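# Pour hazelnuts from bowl into a cup held aloft

## Task

Pick up the empty cup and keep it off the table while moving every hazelnut out of the small bowl and into it. From the moment the first nut lands until the last one is in, the cup may be supported only by the robot. Afterwards put the cup and the bowl straight down on the table, with the cup upright; the bowl may end upside down. Neither container may be released, or allowed to fall, unless something lies within a few millimetres beneath it. The final arrangement must hold still without the robot supporting it. Then open the hands and pull them away.

## Robot and tools

Robot: two arms, left_arm and right_arm, each ending in the same five-finger right hand. The hands are not mirrored, so every hand axis and number means the same thing on both. A likely plan is one hand on the cup and the other on the bowl, tipping the bowl over the raised cup.

Frame: positions are in metres in one scene frame. The origin sits on the table top halfway between the arm bases, z points up, and the table surface is z = 0. The arms face each other across the table, and left_arm's base is on the +y side. The names left and right do not refer to image sides.

Hand point: a point fixed to each palm, 0.05 m in front of it, where the index pad meets the thumb tip in a pinch. Its axes: +z runs along the straightened fingers, which reach 0.06 to 0.07 m past the point. +y points out of the palm, and +x runs across the palm away from the thumb. A wrist bracket on the little-finger side can collide with objects. Wrapping the whole hand, with the thumb turned fully in front of the palm, suits objects 0.035 to 0.08 m wide. Turn the thumb before reaching the object.

execute_actions: argument actions is a list holding zero or one item. An empty list sends nothing and returns the state with pictures. {"rows": [...], "steps": n} runs 1 to 15 rows at 1/30 s per step; the last row repeats if there are fewer rows than steps, and at least 3 steps are needed. {"steps": n} alone is a wait of up to 300 steps, counted from the previous result. Optional pictures (true/false) requests camera images.

Row layout: one list of 28 numbers, each in [-1, 1], covering both arms even if only one moves. Order: left dx, dy, dz, rx, ry, rz, then left hand little, ring, middle, index, thumb_bend, thumb_turn, force_limit, speed, then the same fourteen for the right arm and hand.

Arm numbers dx to rz are an offset, not a pose. Each is measured from that hand point's pose in the most recent result showing it, expressed in the hand point's own axes. Before any such result, and for later calls in the same reply, the base is where the hand is when the action starts. Each row uses that same base, so rows do not add up. Scale: 1.0 equals 0.6 m or 180 degrees; rx, ry, rz form a single rotation vector. Every control step the command is clipped to 100 mm and 16 degrees from the measured pose. Zero offsets pull the hand back to its base pose; they do not mean stay put.

Hand numbers are absolute targets. For the four fingers, +1 is straight and -1 fully curled. For thumb_bend, +1 is straight and -1 fully bent. For thumb_turn, +1 is beside the palm and -1 is across in front of it. A pinch is about index -0.22, thumb_bend -0.75, thumb_turn -0.57. force_limit maps -1..+1 to roughly 0..10 N at the fingertip (0..15 N for both thumb motors). speed maps -1..+1 from almost still to full speed, where a full stroke takes 0.6 s. No value means unchanged. To keep a hand as it is, resend its last eight numbers, or before any, its hand_measured six plus hand_force_limit and hand_speed. For a soft grip, close at speed -0.9 or below.

move: argument target is one 28-number row, with offsets counted as above. It drives each hand point in a straight line and both paths finish together, taking 0.5 to 10 s. speed is in m/s, 0.002 to 0.5, default 0.25; turning is capped at twice that in rad/s. stop_force, optional, is 9 to 40 N for both arms. An arm halts once its wrist sensor feels that much extra push against its direction of travel. Use it only with slow, non-rotating motions. Omit it when lifting away from something the hand is pressing on. The result line move: reports done, off_target, moving, held, contact or fault, plus limits=paced or limits=held.

wait: seconds, 0 to 10, lets the simulation run. zoom_image: camera (cam_low, cam_left_wrist or cam_right_wrist) and region [x0, y0, x1, y1] in pixels, at most 504 by 504. cam_low is 896x504 and the wrist cameras are 616x616. show_instructions returns the reference pages. finished_scene takes the scene number and ends that scene for good.

Results: each arm's hand point position in metres, quaternion wxyz, and velocities. Wrist force and torque are given in end-effector axes; they are noisy, offset by up to about 4 N, and saturate near 50 N. hand_measured, hand_stopped_by (moving, target, force, stalled, fault) and hand_load_n list six values in motor order. Loads dropping toward 0 reveal a lost grip. A Hand target line shows where each arm is being driven. pose unreachable and HELD mark commands the controller altered or blocked. The simulation keeps running while a reply is written, and the last 3 steps of an action execute during that time.

Avoid: pressing a stiff arm even slightly past contact, which can cause a fault stop. Wrist joints are limited to 24.9 N m, the other joints to 133 N m, and any outside force of 150 N stops the arm for 10 s. Do not let the arms strike or squeeze each other. Never drop, knock over, or push anything off the table. Long heavy holds heat the motors; watch for MOTOR HOT.

Each tool is called by a JSON object that holds its "op" and its "data", one argument or row to a line.

Reference images:

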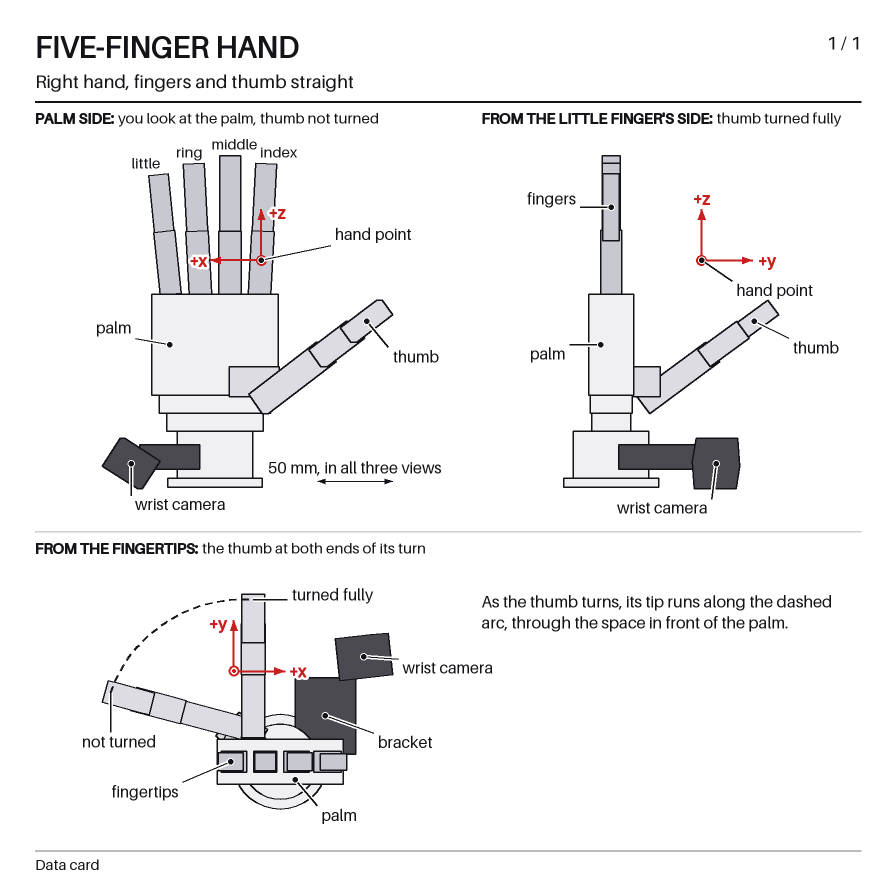

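## Session

{"op": "execute_actions", "data": {
  "actions": []
}}

Scene clock: 0.00 s of 6600.00 s.
left_arm: end_effector_position=(+0.3354, +0.4909, +0.4728) hand_measured=(+1.000, +1.000, +1.000, +1.000, +1.000, +1.000) hand_load_n=(+0.0, +0.0, +0.0, +0.0, +0.0, +0.0) hand_stopped_by=(target, target, target, target, target, target) hand_force_limit=0.00 hand_speed=-0.80 end_effector_quat_wxyz=(-0.012, +0.294, +0.956, +0.021) end_effector_velocity=(+0.000, +0.000, +0.000) end_effector_angular_velocity=(-0.000, -0.000, +0.001) | right_arm: end_effector_position=(+0.0675, -0.2562, +0.4932) hand_measured=(+1.000, +1.000, +1.000, +1.000, +1.000, +1.000) hand_load_n=(+0.0, +0.0, +0.0, +0.0, +0.0, +0.0) hand_stopped_by=(target, target, target, target, target, target) hand_force_limit=0.00 hand_speed=-0.80 end_effector_quat_wxyz=(+0.018, -0.384, +0.923, -0.007) end_effector_velocity=(-0.001, -0.000, +0.001) end_effector_angular_velocity=(+0.001, -0.001, -0.001)
Joint positions: left_arm=[ 0.573 -1.722  1.371  1.965  1.549 -1.87 ] | right_arm=[-1.178 -1.752  1.312  1.975  1.587 -1.902]
Joint velocities: left_arm=[ 0.    -0.    -0.    -0.     0.    -0.001] | right_arm=[-0.001 -0.002 -0.     0.001  0.     0.001]
Wrist force (N, on the end effector, along its own x y z axes, offset not removed): no reading
Wrist torque (N m, same axes, about the end effector's origin, offset not removed): no reading
Hand target (left_arm): +0.335, +0.491, +0.473; -0.012, +0.294, +0.956, +0.021
Hand target (right_arm): +0.068, -0.256, +0.493; +0.018, -0.384, +0.923, -0.007

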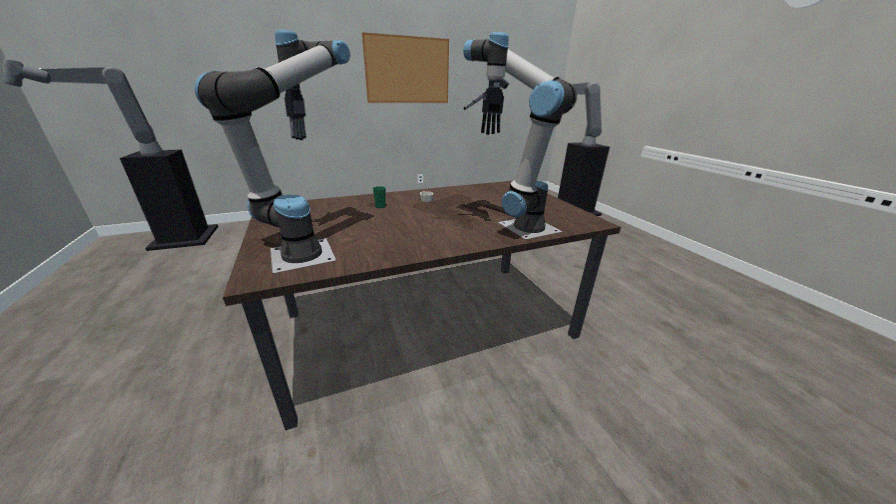

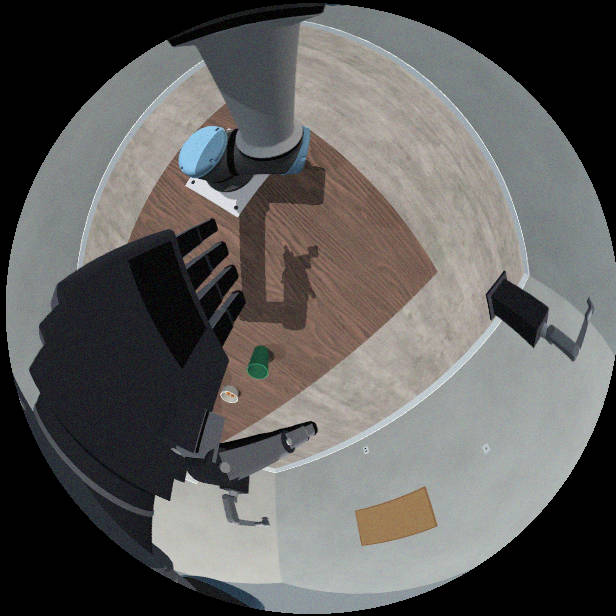

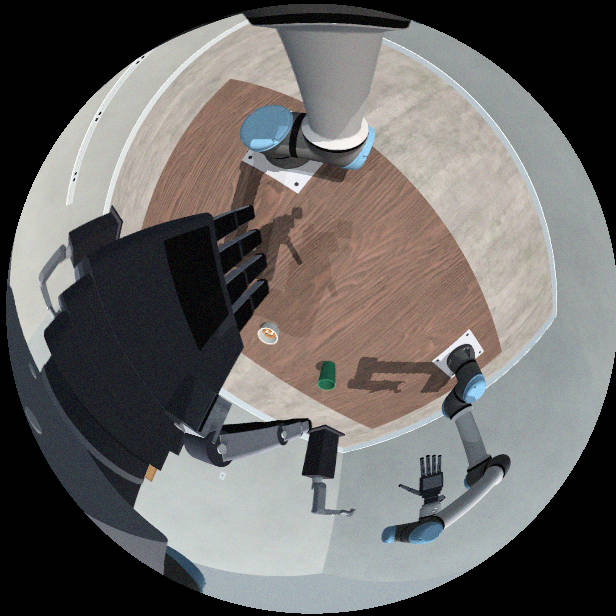

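{"op": "zoom_image", "data": {
  "camera": "cam_low",
  "region": [340, 160, 480, 240]
}}

{"op": "zoom_image", "data": {
  "camera": "cam_right_wrist",
  "region": [230, 300, 370, 410]
}}

{"op": "zoom_image", "data": {
  "camera": "cam_left_wrist",
  "region": [190, 320, 310, 420]
}}

Region (340, 160, 480, 240) of cam_low's 896x504 image, scaled by 3.600, with more detail than that image has; it fills the top 288 rows of this view, and the rest is white.

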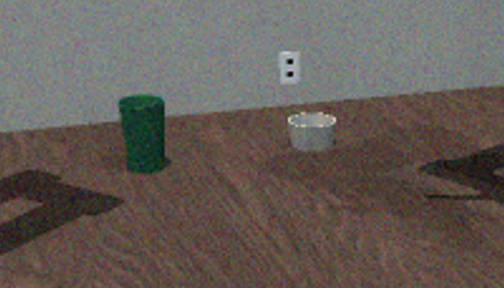

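Region (230, 300, 370, 410) of cam_right_wrist's 616x616 image, scaled by 3.600, with more detail than that image has; it fills the top 396 rows of this view, and the rest is white.

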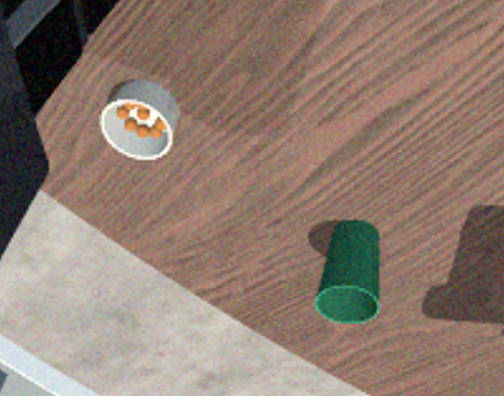

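Region (190, 320, 310, 420) of cam_left_wrist's 616x616 image, scaled by 4.200, with more detail than that image has.

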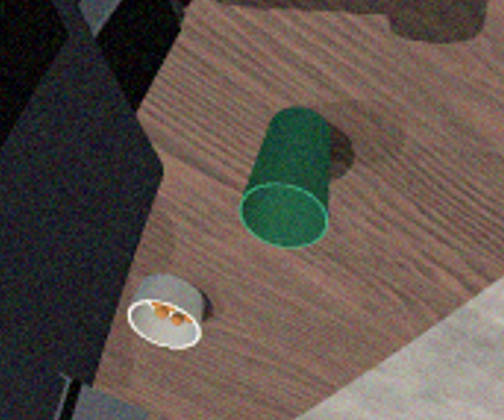

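{"op": "move", "data": {
  "target": [-0.295,-0.183,0.322,0,0,-0.773, 1,1,1,1,1,-1,0,0.3, -0.423,-0.415,0.355,0,0,-0.943, 1,1,1,1,1,-1,0,0.3],
  "speed": 0.45
}}

Scene clock: 8.60 s of 6600.00 s.
left_arm: end_effector_position=(+0.4184, +0.3099, +0.2704) hand_measured=(+1.000, +1.000, +1.000, +1.000, +1.000, -1.000) hand_load_n=(+0.0, +0.0, +0.0, +0.0, +0.0, +0.0) hand_stopped_by=(target, target, target, target, target, target) hand_force_limit=0.00 hand_speed=0.30 end_effector_quat_wxyz=(-0.016, +0.793, -0.609, -0.019) end_effector_velocity=(+0.000, -0.001, -0.000) end_effector_angular_velocity=(+0.000, -0.001, +0.008) | right_arm: end_effector_position=(+0.4308, -0.2514, +0.2942) hand_measured=(+1.000, +1.000, +1.000, +1.000, +1.000, -1.000) hand_load_n=(+0.0, +0.0, +0.0, +0.0, +0.0, +0.0) hand_stopped_by=(target, target, target, target, target, target) hand_force_limit=0.00 hand_speed=0.30 end_effector_quat_wxyz=(+0.006, +0.954, +0.299, +0.019) end_effector_velocity=(+0.001, -0.000, -0.001) end_effector_angular_velocity=(+0.000, +0.001, +0.011)
Joint positions: left_arm=[ 0.702 -1.103  1.172  1.542  1.544 -4.169] | right_arm=[-1.225 -0.967  0.877  1.625  1.586 -4.91 ]
Joint velocities: left_arm=[-0.     0.     0.    -0.001 -0.001 -0.008] | right_arm=[-0.001  0.001  0.    -0.001 -0.001 -0.012]
Wrist force (N, on the end effector, along its own x y z axes, offset not removed): left_arm=[1.9 1.6 2.4] | right_arm=[0.5 -0.5 0.8]
Wrist torque (N m, same axes, about the end effector's origin, offset not removed): left_arm=[0.10 -0.47 -0.06] | right_arm=[0.02 -0.35 -0.04]
Hand target (left_arm): +0.418, +0.310, +0.270; -0.016, +0.793, -0.609, -0.019
Hand target (right_arm): +0.431, -0.251, +0.294; +0.006, +0.954, +0.299, +0.019
Off the commanded pose (left_arm): 0.001 m, 0 deg.
Off the commanded pose (right_arm): 0.001 m, 0 deg.
Kept back: nothing.
After step 90, 1.67 s passed at rest.
move: done

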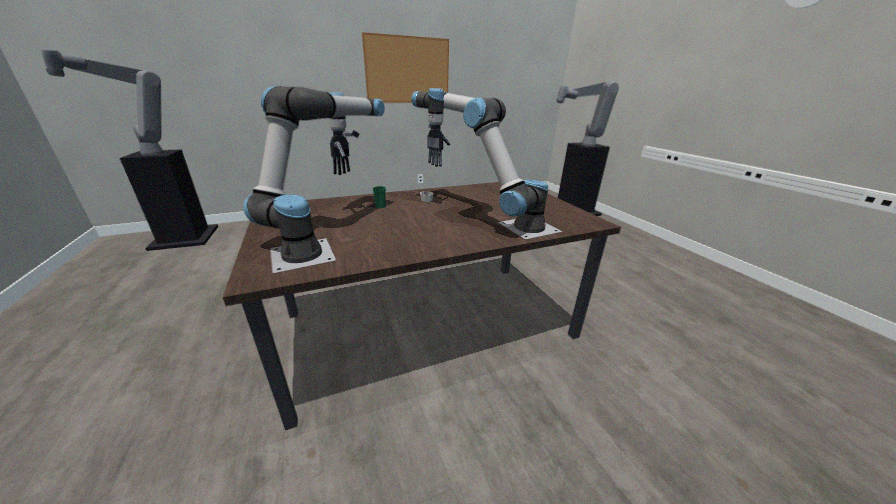

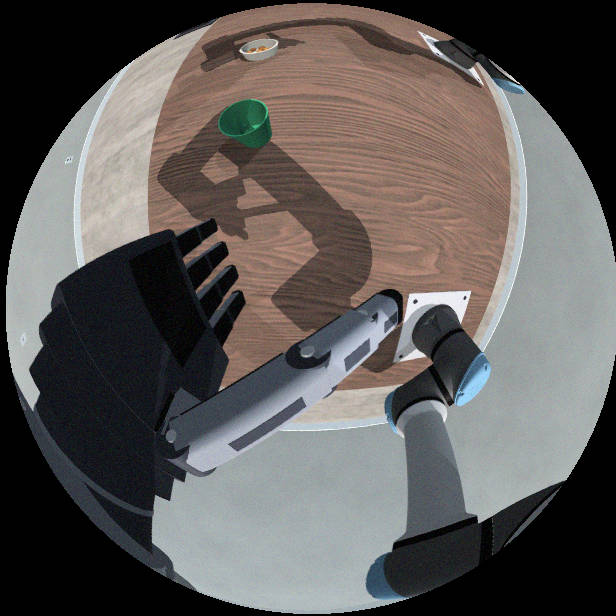

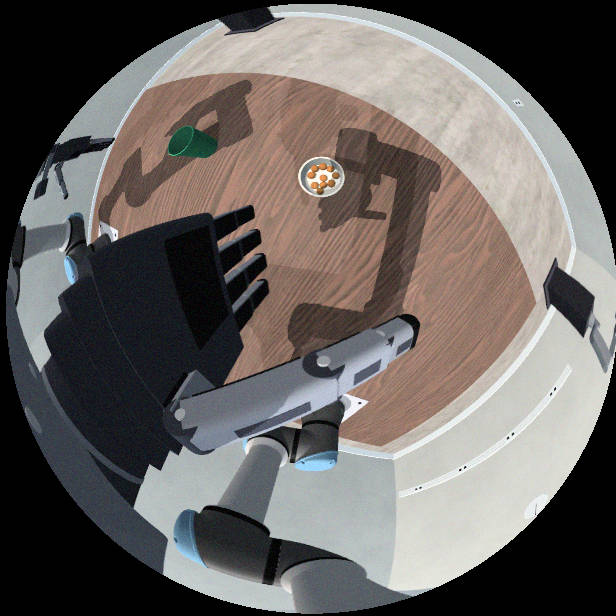

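{"op": "zoom_image", "data": {
  "camera": "cam_right_wrist",
  "region": [280, 135, 364, 219]
}}

{"op": "zoom_image", "data": {
  "camera": "cam_left_wrist",
  "region": [190, 25, 330, 165]
}}

{"op": "zoom_image", "data": {
  "camera": "cam_right_wrist",
  "region": [150, 100, 234, 184]
}}

Region (280, 135, 364, 219) of cam_right_wrist's 616x616 image, scaled by 6.000, with more detail than that image has.

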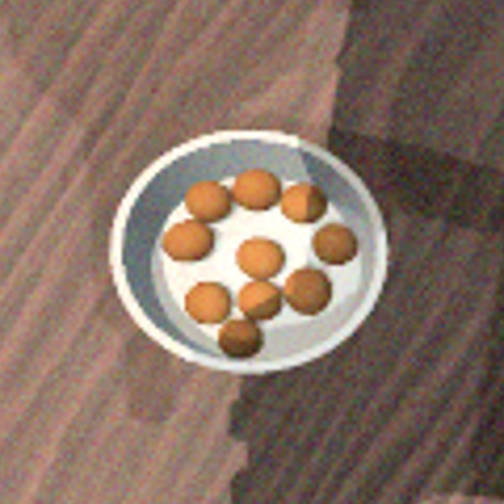

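Region (190, 25, 330, 165) of cam_left_wrist's 616x616 image, scaled by 3.600, with more detail than that image has.

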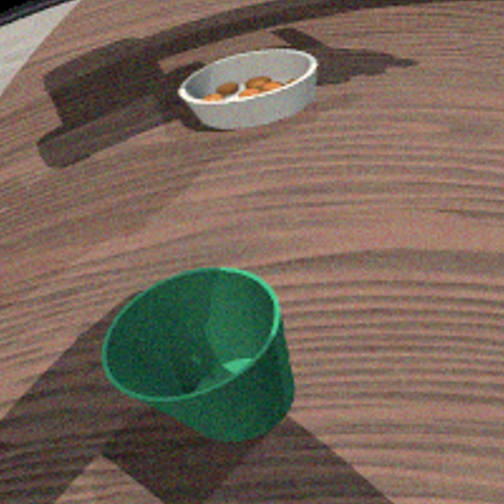

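Region (150, 100, 234, 184) of cam_right_wrist's 616x616 image, scaled by 6.000, with more detail than that image has.

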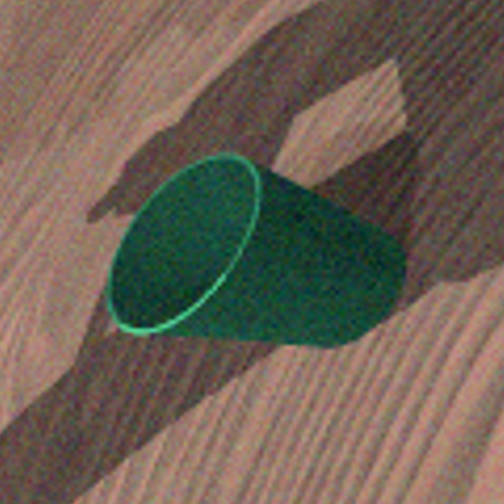

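{"op": "move", "data": {
  "target": [0.179,-0.030,0.309,0,0.5,0, 1,1,1,1,1,-1,0,0.3, -0.017,-0.012,0.357,0,0.467,0, 1,1,1,1,1,-1,0,0.3],
  "speed": 0.4
}}

Scene clock: 12.93 s of 6600.00 s.
left_arm: end_effector_position=(+0.4502, +0.2337, +0.0998) hand_measured=(+1.000, +1.000, +1.000, +1.000, +1.000, -1.000) hand_load_n=(+0.0, +0.0, +0.0, +0.0, +0.0, +0.0) hand_stopped_by=(target, target, target, target, target, target) hand_force_limit=0.00 hand_speed=0.30 end_effector_quat_wxyz=(+0.378, +0.626, -0.495, +0.468) end_effector_velocity=(+0.000, -0.000, +0.000) end_effector_angular_velocity=(+0.000, -0.000, +0.000) | right_arm: end_effector_position=(+0.4266, -0.2510, +0.0797) hand_measured=(+1.000, +1.000, +1.000, +1.000, +1.000, -1.000) hand_load_n=(+0.0, +0.0, +0.0, +0.0, +0.0, +0.0) hand_stopped_by=(target, target, target, target, target, target) hand_force_limit=0.00 hand_speed=0.30 end_effector_quat_wxyz=(-0.196, +0.697, +0.225, +0.652) end_effector_velocity=(+0.001, +0.001, -0.002) end_effector_angular_velocity=(+0.007, -0.011, +0.001)
Joint positions: left_arm=[ 1.022 -1.208  1.972 -0.333  2.425 -4.388] | right_arm=[-1.441 -1.383  2.505 -1.043  1.161 -4.764]
Joint velocities: left_arm=[-0.    -0.    -0.    -0.    -0.001 -0.   ] | right_arm=[ 0.001  0.016  0.005 -0.035 -0.     0.005]
Wrist force (N, on the end effector, along its own x y z axes, offset not removed): left_arm=[2.4 1.2 -1.7] | right_arm=[1.3 -1.4 2.2]
Wrist torque (N m, same axes, about the end effector's origin, offset not removed): left_arm=[0.27 -0.26 0.07] | right_arm=[-0.34 -0.35 0.13]
Hand target (left_arm): +0.450, +0.234, +0.100; +0.378, +0.626, -0.495, +0.468
Hand target (right_arm): +0.427, -0.251, +0.080; -0.196, +0.696, +0.225, +0.653
Off the commanded pose (left_arm): 0.027 m, 13 deg.
Off the commanded pose (right_arm): 0.000 m, 0 deg.
Kept back: nothing.
move: held (left_arm); limits=held; held on 21 of 81 steps (left_arm), including the last (left_arm)
pose unreachable (left arm): on one or more control steps of this call this arm could not follow its commanded pose, so it was not sent that pose on those steps. On the call's last step it was still not sent that pose. It may still have moved: this result reports where it is.
cause: the commanded pose would bring two parts of the arm too close to each other (joints 4 (wrist 1) to 6 (wrist 3) lie between them).

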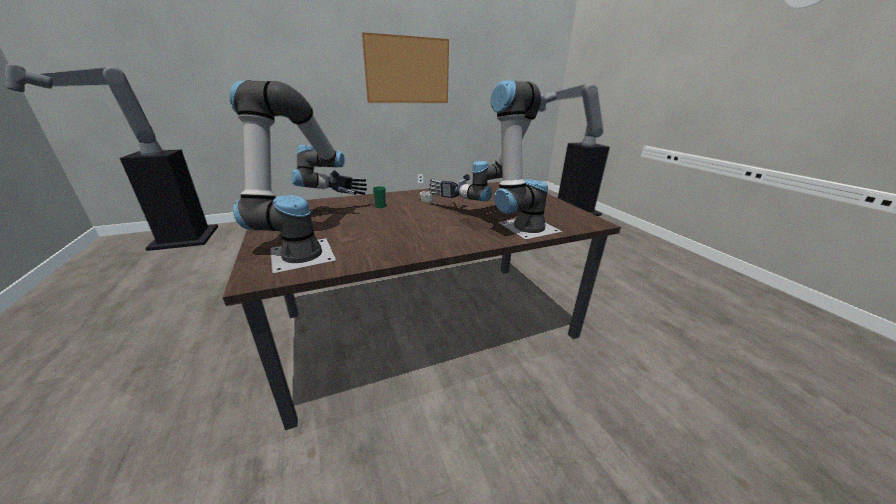

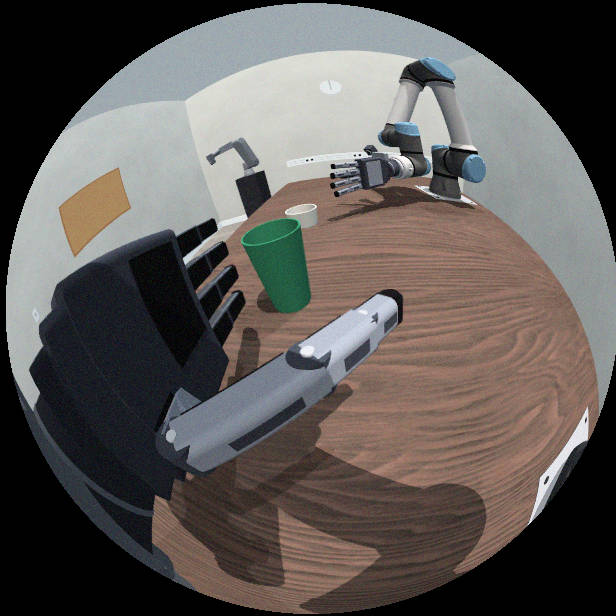

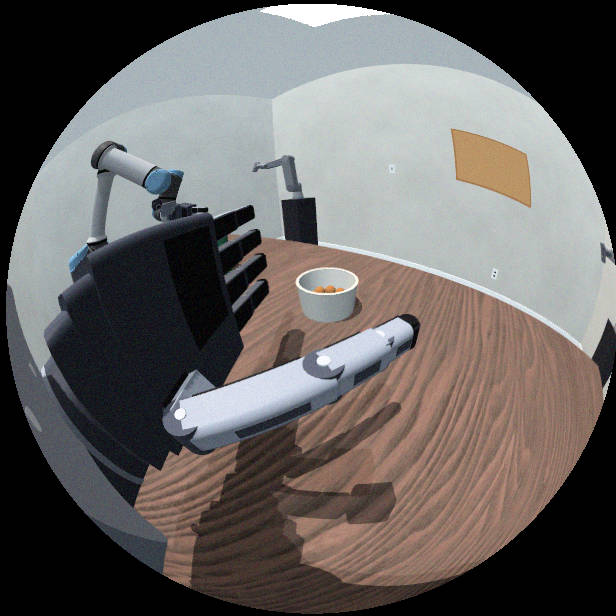

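{"op": "zoom_image", "data": {
  "camera": "cam_right_wrist",
  "region": [210, 190, 420, 360]
}}

{"op": "zoom_image", "data": {
  "camera": "cam_left_wrist",
  "region": [190, 140, 420, 340]
}}

{"op": "zoom_image", "data": {
  "camera": "cam_low",
  "region": [280, 130, 510, 230]
}}

Region (210, 190, 420, 360) of cam_right_wrist's 616x616 image, scaled by 2.400, with more detail than that image has; it fills the top 408 rows of this view, and the rest is white.

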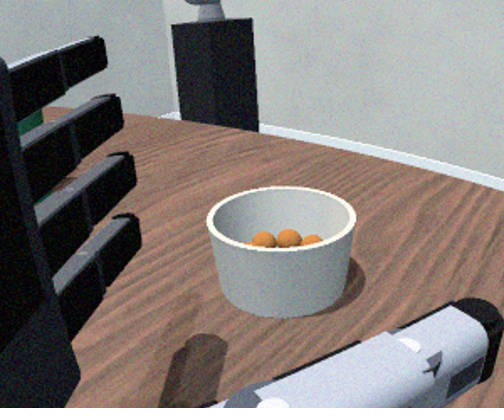

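Region (190, 140, 420, 340) of cam_left_wrist's 616x616 image, scaled by 2.191, with more detail than that image has; it fills the top 438 rows of this view, and the rest is white.

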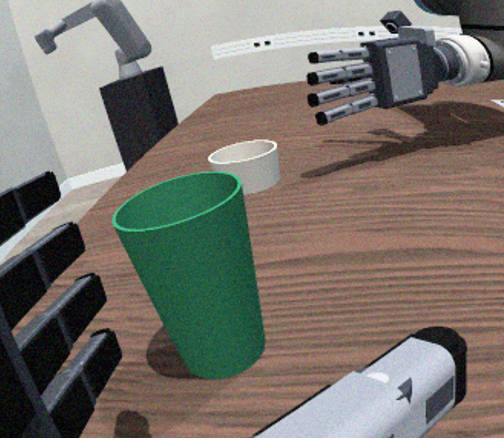

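Region (280, 130, 510, 230) of cam_low's 896x504 image, scaled by 2.191, with more detail than that image has; it fills the top 219 rows of this view, and the rest is white.

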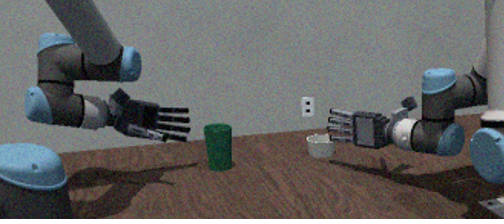

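{"op": "move", "data": {
  "target": [-0.073,0.075,0.079,0.160,0.0713,-0.0235, 1,1,1,1,1,-1,0,0.3, -0.072,0.01,0.05,0,0,0.0556, 1,1,1,1,1,-1,0,0.3],
  "speed": 0.25
}}

Scene clock: 19.47 s of 6600.00 s.
left_arm: end_effector_position=(+0.4136, +0.1908, +0.0447) hand_measured=(+1.000, +1.000, +1.000, +1.000, +1.000, -1.000) hand_load_n=(+0.0, +0.0, +0.0, +0.0, +0.0, +0.0) hand_stopped_by=(target, target, target, target, target, target) hand_force_limit=0.00 hand_speed=0.30 end_effector_quat_wxyz=(+0.280, +0.662, -0.296, +0.629) end_effector_velocity=(-0.000, -0.000, -0.000) end_effector_angular_velocity=(-0.005, -0.004, +0.010) | right_arm: end_effector_position=(+0.4526, -0.2413, +0.0345) hand_measured=(+1.000, +1.000, +1.000, +1.000, +1.000, -1.000) hand_load_n=(+0.0, +0.0, +0.0, +0.0, +0.0, +0.0) hand_stopped_by=(target, target, target, target, target, target) hand_force_limit=0.00 hand_speed=0.30 end_effector_quat_wxyz=(-0.252, +0.714, +0.164, +0.633) end_effector_velocity=(+0.000, -0.000, -0.000) end_effector_angular_velocity=(-0.000, +0.000, -0.001)
Joint positions: left_arm=[ 0.538 -1.253  2.552 -1.246  1.48  -4.716] | right_arm=[-1.444 -1.216  2.443 -1.149  1.158 -4.59 ]
Joint velocities: left_arm=[-0.011  0.005  0.007 -0.019 -0.021 -0.   ] | right_arm=[-0.001  0.001 -0.    -0.     0.    -0.   ]
Wrist force (N, on the end effector, along its own x y z axes, offset not removed): left_arm=[0.7 3.0 -0.2] | right_arm=[-1.1 -1.8 -0.7]
Wrist torque (N m, same axes, about the end effector's origin, offset not removed): left_arm=[0.43 -0.26 0.06] | right_arm=[-0.30 0.04 -0.06]
Hand target (left_arm): +0.414, +0.191, +0.045; +0.280, +0.662, -0.296, +0.629
Hand target (right_arm): +0.453, -0.241, +0.035; -0.252, +0.714, +0.164, +0.633
Off the commanded pose (left_arm): 0.001 m, 0 deg.
Off the commanded pose (right_arm): 0.000 m, 0 deg.
Kept back: nothing.
move: done; limits=paced

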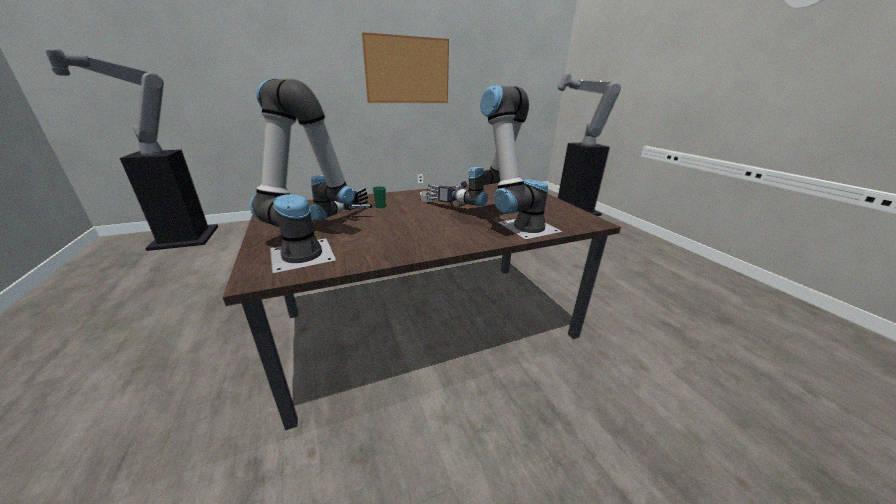

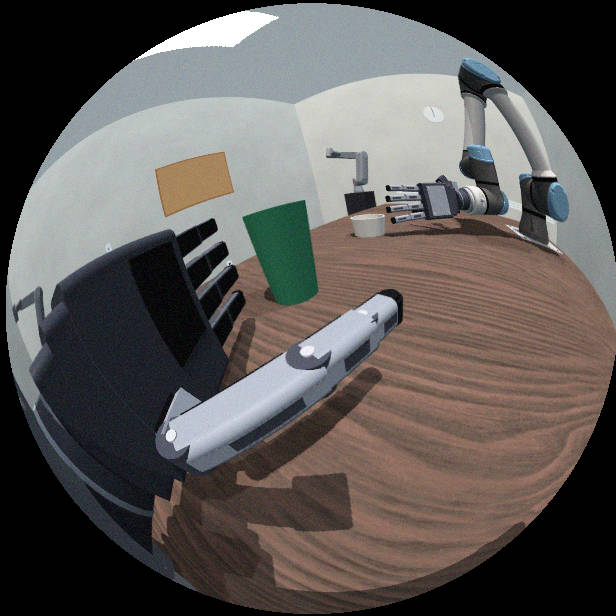

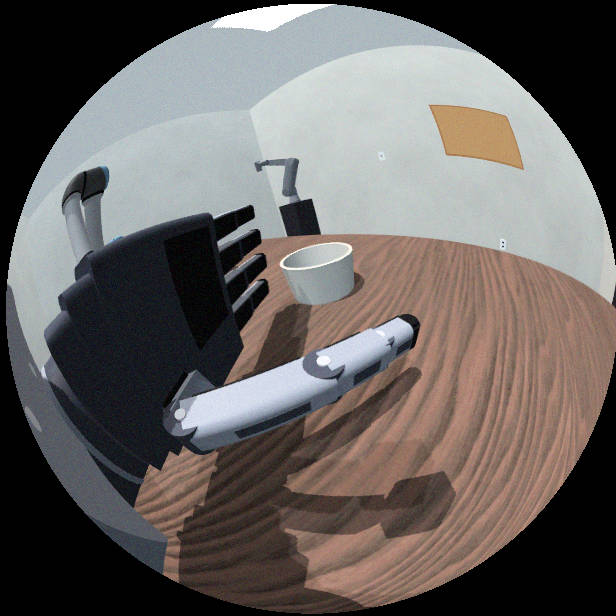

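{"op": "zoom_image", "data": {
  "camera": "cam_left_wrist",
  "region": [190, 150, 500, 330]
}}

{"op": "zoom_image", "data": {
  "camera": "cam_right_wrist",
  "region": [210, 190, 430, 370]
}}

{"op": "zoom_image", "data": {
  "camera": "cam_low",
  "region": [300, 160, 500, 230]
}}

Region (190, 150, 500, 330) of cam_left_wrist's 616x616 image, scaled by 1.626, with more detail than that image has; it fills the top 293 rows of this view, and the rest is white.

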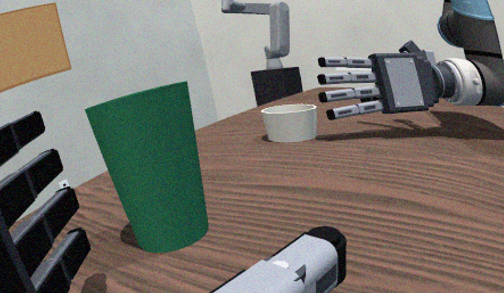

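Region (210, 190, 430, 370) of cam_right_wrist's 616x616 image, scaled by 2.291, with more detail than that image has; it fills the top 412 rows of this view, and the rest is white.

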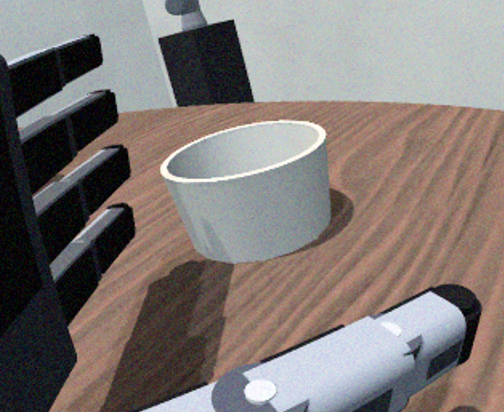

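Region (300, 160, 500, 230) of cam_low's 896x504 image, scaled by 2.520, with more detail than that image has; it fills the top 176 rows of this view, and the rest is white.

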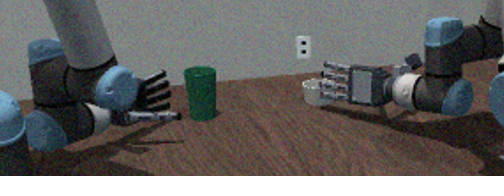

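{"op": "move", "data": {
  "target": [-0.012,0,0.14,0,0,0, 1,1,1,1,1,-1,0,0.3, -0.018,0.004,0.07,0,0,0, 1,1,1,1,1,-1,0,0.3],
  "speed": 0.08
}}

Scene clock: 23.80 s of 6600.00 s.
left_arm: end_effector_position=(+0.4693, +0.1289, +0.0333) hand_measured=(+1.000, +1.000, +1.000, +1.000, +1.000, -1.000) hand_load_n=(+0.0, +0.0, +0.0, +0.0, +0.0, +0.0) hand_stopped_by=(target, target, target, target, target, target) hand_force_limit=0.00 hand_speed=0.30 end_effector_quat_wxyz=(+0.280, +0.662, -0.296, +0.629) end_effector_velocity=(+0.001, -0.002, -0.000) end_effector_angular_velocity=(+0.000, +0.000, +0.000) | right_arm: end_effector_position=(+0.4867, -0.2185, +0.0205) hand_measured=(+1.000, +1.000, +1.000, +1.000, +1.000, -1.000) hand_load_n=(+0.0, +0.0, +0.0, +0.0, +0.0, +0.0) hand_stopped_by=(target, target, target, target, target, target) hand_force_limit=0.00 hand_speed=0.30 end_effector_quat_wxyz=(-0.252, +0.714, +0.164, +0.633) end_effector_velocity=(+0.001, +0.000, +0.001) end_effector_angular_velocity=(-0.000, -0.002, -0.001)
Joint positions: left_arm=[ 0.562 -1.115  2.328 -1.16   1.504 -4.714] | right_arm=[-1.393 -1.118  2.328 -1.133  1.209 -4.585]
Joint velocities: left_arm=[ 0.001  0.004 -0.006  0.002  0.     0.   ] | right_arm=[ 0.001  0.001 -0.003  0.001  0.002 -0.   ]
Wrist force (N, on the end effector, along its own x y z axes, offset not removed): left_arm=[0.7 1.7 -1.6] | right_arm=[-1.2 -1.4 -0.2]
Wrist torque (N m, same axes, about the end effector's origin, offset not removed): left_arm=[0.27 -0.12 0.02] | right_arm=[0.00 0.17 -0.14]
Hand target (left_arm): +0.469, +0.129, +0.033; +0.280, +0.662, -0.296, +0.629
Hand target (right_arm): +0.487, -0.218, +0.020; -0.252, +0.714, +0.164, +0.633
Off the commanded pose (left_arm): 0.000 m, 0 deg.
Off the commanded pose (right_arm): 0.000 m, 0 deg.
Kept back: nothing.
move: done

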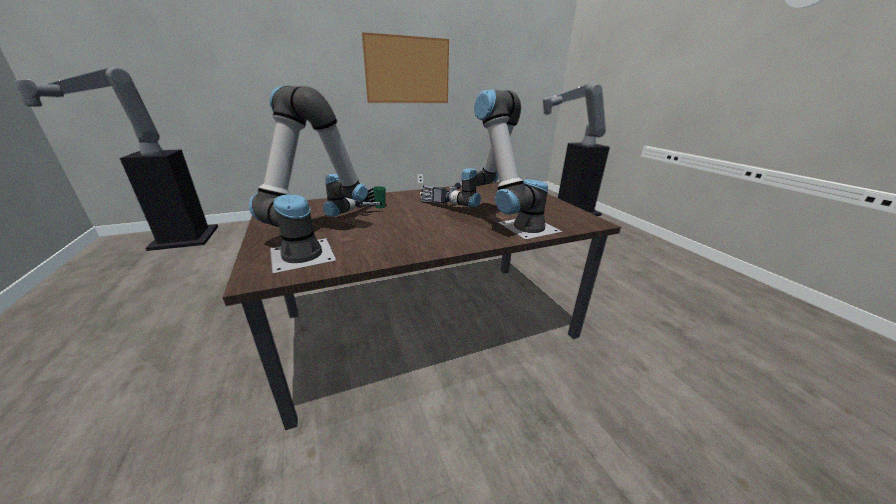

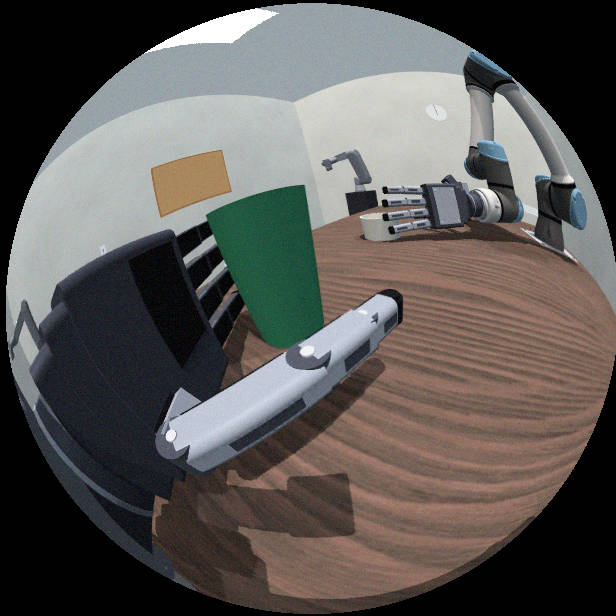

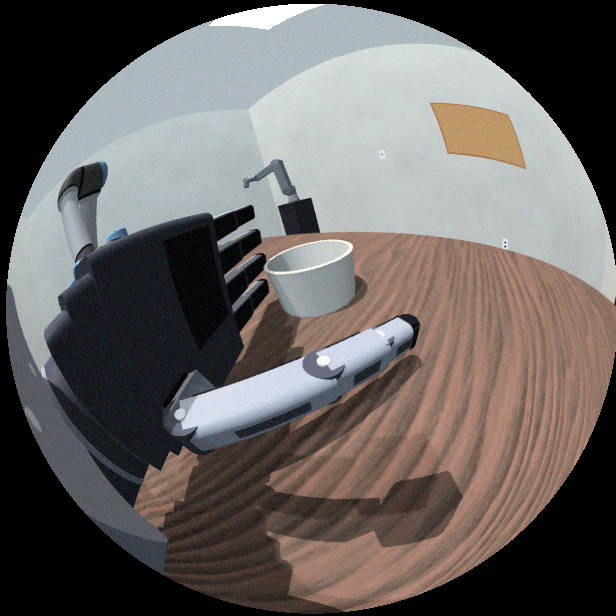

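{"op": "zoom_image", "data": {
  "camera": "cam_left_wrist",
  "region": [340, 160, 530, 260]
}}

{"op": "zoom_image", "data": {
  "camera": "cam_right_wrist",
  "region": [210, 190, 430, 370]
}}

{"op": "zoom_image", "data": {
  "camera": "cam_low",
  "region": [320, 165, 490, 225]
}}

Region (340, 160, 530, 260) of cam_left_wrist's 616x616 image, scaled by 2.653, with more detail than that image has; it fills the top 265 rows of this view, and the rest is white.

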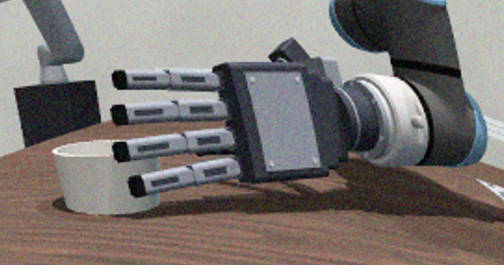

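Region (210, 190, 430, 370) of cam_right_wrist's 616x616 image, scaled by 2.291, with more detail than that image has; it fills the top 412 rows of this view, and the rest is white.

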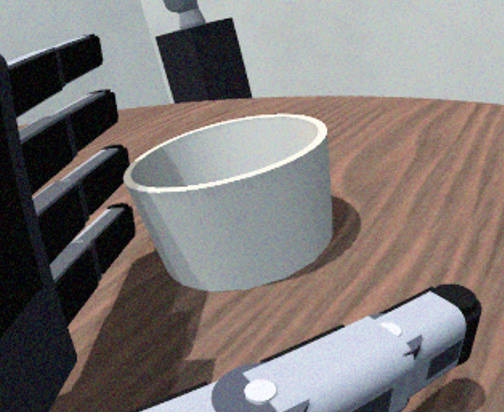

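Region (320, 165, 490, 225) of cam_low's 896x504 image, scaled by 2.965, with more detail than that image has; it fills the top 178 rows of this view, and the rest is white.

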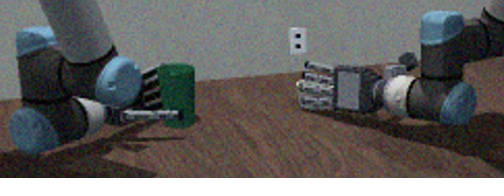

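{"op": "move", "data": {
  "target": [0,-0.01,0.005,0,0,0, 1,1,1,1,1,-1,0,0.3, 0,-0.02,0.005,0,0,0, 1,1,1,1,1,-1,0,0.3],
  "speed": 0.08
}}

{"op": "move", "data": {
  "target": [0,0,0.045,0,0,0, 1,1,1,1,1,-1,0,0.3, -0.002,0,0.12,0,0,0, 1,1,1,1,1,-1,0,0.3],
  "speed": 0.08
}}

Scene clock: 25.17 s of 6600.00 s.
left_arm: end_effector_position=(+0.4757, +0.1306, +0.0331) hand_measured=(+1.000, +1.000, +1.000, +1.000, +1.000, -1.000) hand_load_n=(+0.0, +0.0, +0.0, +0.0, +0.0, +0.0) hand_stopped_by=(target, target, target, target, target, target) hand_force_limit=0.00 hand_speed=0.30 end_effector_quat_wxyz=(+0.280, +0.662, -0.296, +0.629) end_effector_velocity=(+0.000, -0.000, -0.000) end_effector_angular_velocity=(+0.000, +0.000, -0.002) | right_arm: end_effector_position=(+0.4825, -0.2072, +0.0221) hand_measured=(+1.000, +1.000, +1.000, +1.000, +1.000, -1.000) hand_load_n=(+0.0, +0.0, +0.0, +0.0, +0.0, +0.0) hand_stopped_by=(target, target, target, target, target, target) hand_force_limit=0.00 hand_speed=0.30 end_effector_quat_wxyz=(-0.253, +0.714, +0.164, +0.633) end_effector_velocity=(+0.000, +0.001, +0.001) end_effector_angular_velocity=(-0.000, -0.001, -0.002)
Joint positions: left_arm=[ 0.581 -1.109  2.314 -1.152  1.523 -4.713] | right_arm=[-1.356 -1.118  2.317 -1.123  1.246 -4.582]
Joint velocities: left_arm=[ 0.002  0.001 -0.002  0.001  0.003  0.   ] | right_arm=[ 0.006 -0.001 -0.003  0.003  0.008 -0.   ]
Wrist force (N, on the end effector, along its own x y z axes, offset not removed): left_arm=[3.2 2.6 0.4] | right_arm=[-0.3 0.4 -0.4]
Wrist torque (N m, same axes, about the end effector's origin, offset not removed): left_arm=[0.30 -0.64 0.14] | right_arm=[0.19 0.00 -0.10]
Hand target (left_arm): +0.476, +0.131, +0.033; +0.280, +0.662, -0.296, +0.629
Hand target (right_arm): +0.482, -0.207, +0.022; -0.252, +0.714, +0.164, +0.633
Off the commanded pose (left_arm): 0.000 m, 0 deg.
Off the commanded pose (right_arm): 0.000 m, 0 deg.
Kept back: nothing.
move: done

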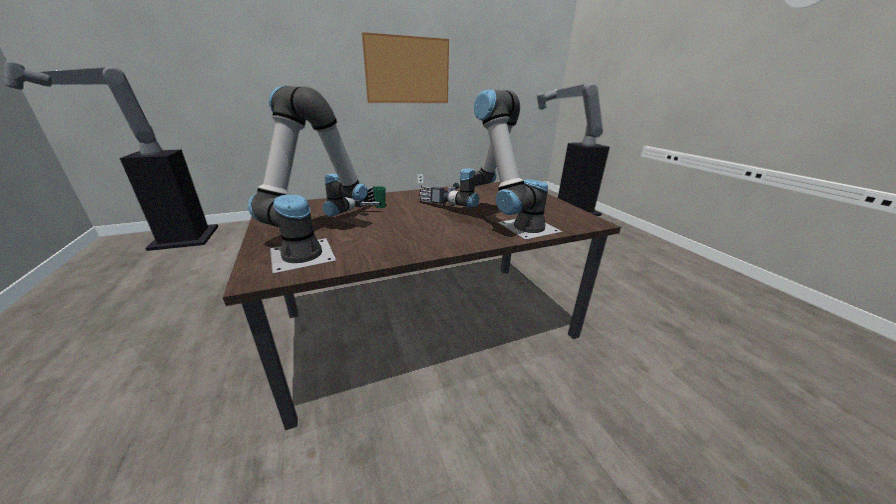

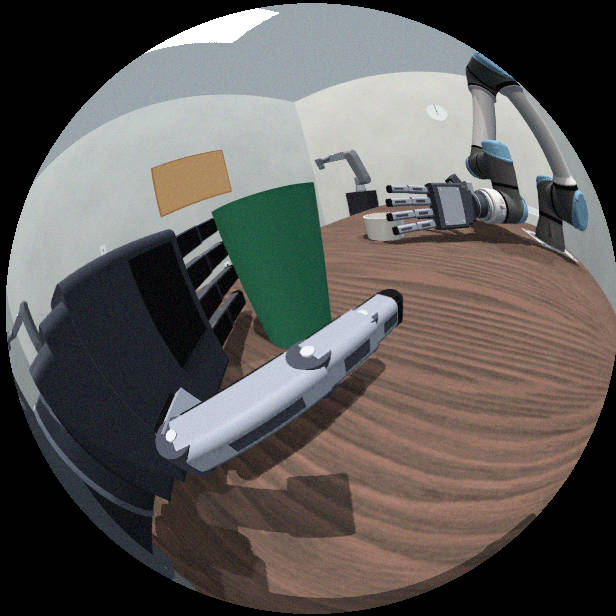

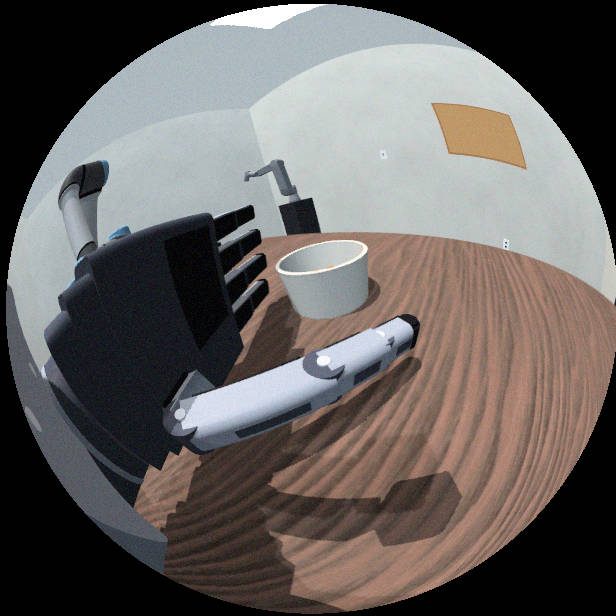

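Scene clock: 26.50 s of 6600.00 s.
left_arm: end_effector_position=(+0.4936, +0.1106, +0.0317) hand_measured=(+1.000, +1.000, +1.000, +1.000, +1.000, -1.000) hand_load_n=(+0.0, +0.0, +0.0, +0.0, +0.0, +0.0) hand_stopped_by=(target, target, target, target, target, target) hand_force_limit=0.00 hand_speed=0.30 end_effector_quat_wxyz=(+0.280, +0.662, -0.296, +0.629) end_effector_velocity=(-0.000, -0.001, -0.000) end_effector_angular_velocity=(+0.001, +0.000, -0.002) | right_arm: end_effector_position=(+0.5412, -0.1663, +0.0157) hand_measured=(+1.000, +1.000, +1.000, +1.000, +1.000, -1.000) hand_load_n=(+0.0, +0.0, +0.0, +0.0, +0.0, +0.0) hand_stopped_by=(target, target, target, target, target, target) hand_force_limit=0.00 hand_speed=0.30 end_effector_quat_wxyz=(-0.253, +0.714, +0.164, +0.633) end_effector_velocity=(+0.002, +0.002, -0.001) end_effector_angular_velocity=(+0.001, +0.001, -0.000)
Joint positions: left_arm=[ 0.585 -1.073  2.24  -1.114  1.527 -4.713] | right_arm=[-1.297 -1.009  2.109 -1.024  1.305 -4.577]
Joint velocities: left_arm=[-0.001  0.001 -0.002  0.002  0.001  0.   ] | right_arm=[ 0.002  0.004 -0.007  0.004  0.002  0.002]
Wrist force (N, on the end effector, along its own x y z axes, offset not removed): left_arm=[1.6 3.0 -1.4] | right_arm=[-0.9 -1.2 -1.2]
Wrist torque (N m, same axes, about the end effector's origin, offset not removed): left_arm=[0.53 -0.26 0.07] | right_arm=[-0.05 0.13 -0.19]
Hand target (left_arm): +0.494, +0.111, +0.032; +0.280, +0.662, -0.296, +0.629
Hand target (right_arm): +0.541, -0.166, +0.016; -0.253, +0.714, +0.164, +0.633
Off the commanded pose (left_arm): 0.000 m, 0 deg.
Off the commanded pose (right_arm): 0.000 m, 0 deg.
Kept back: nothing.
move: done

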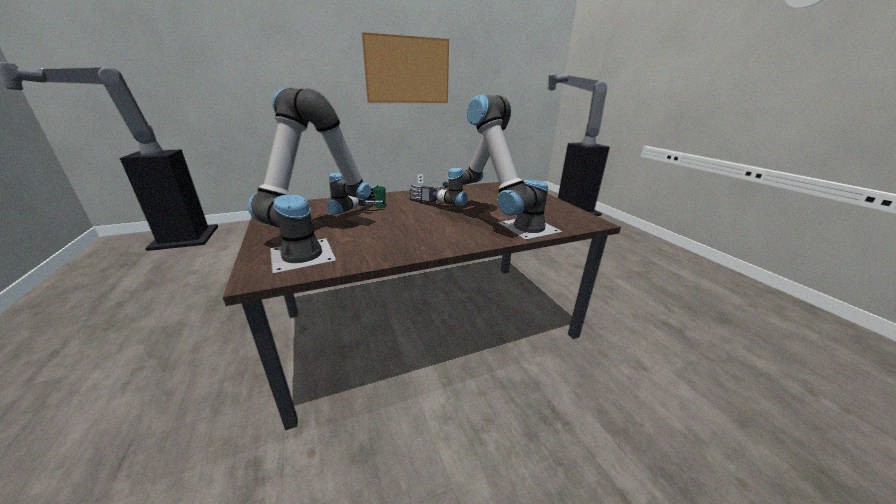

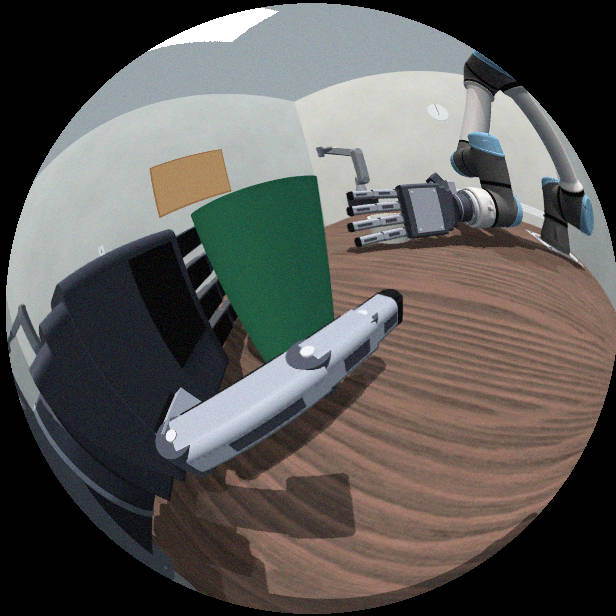

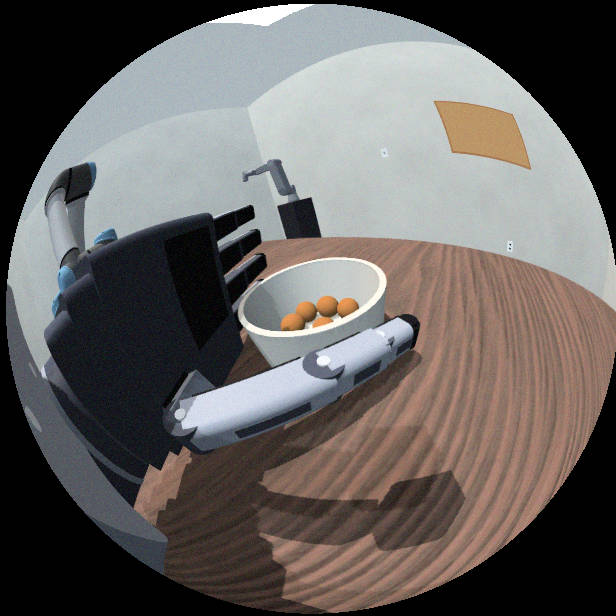

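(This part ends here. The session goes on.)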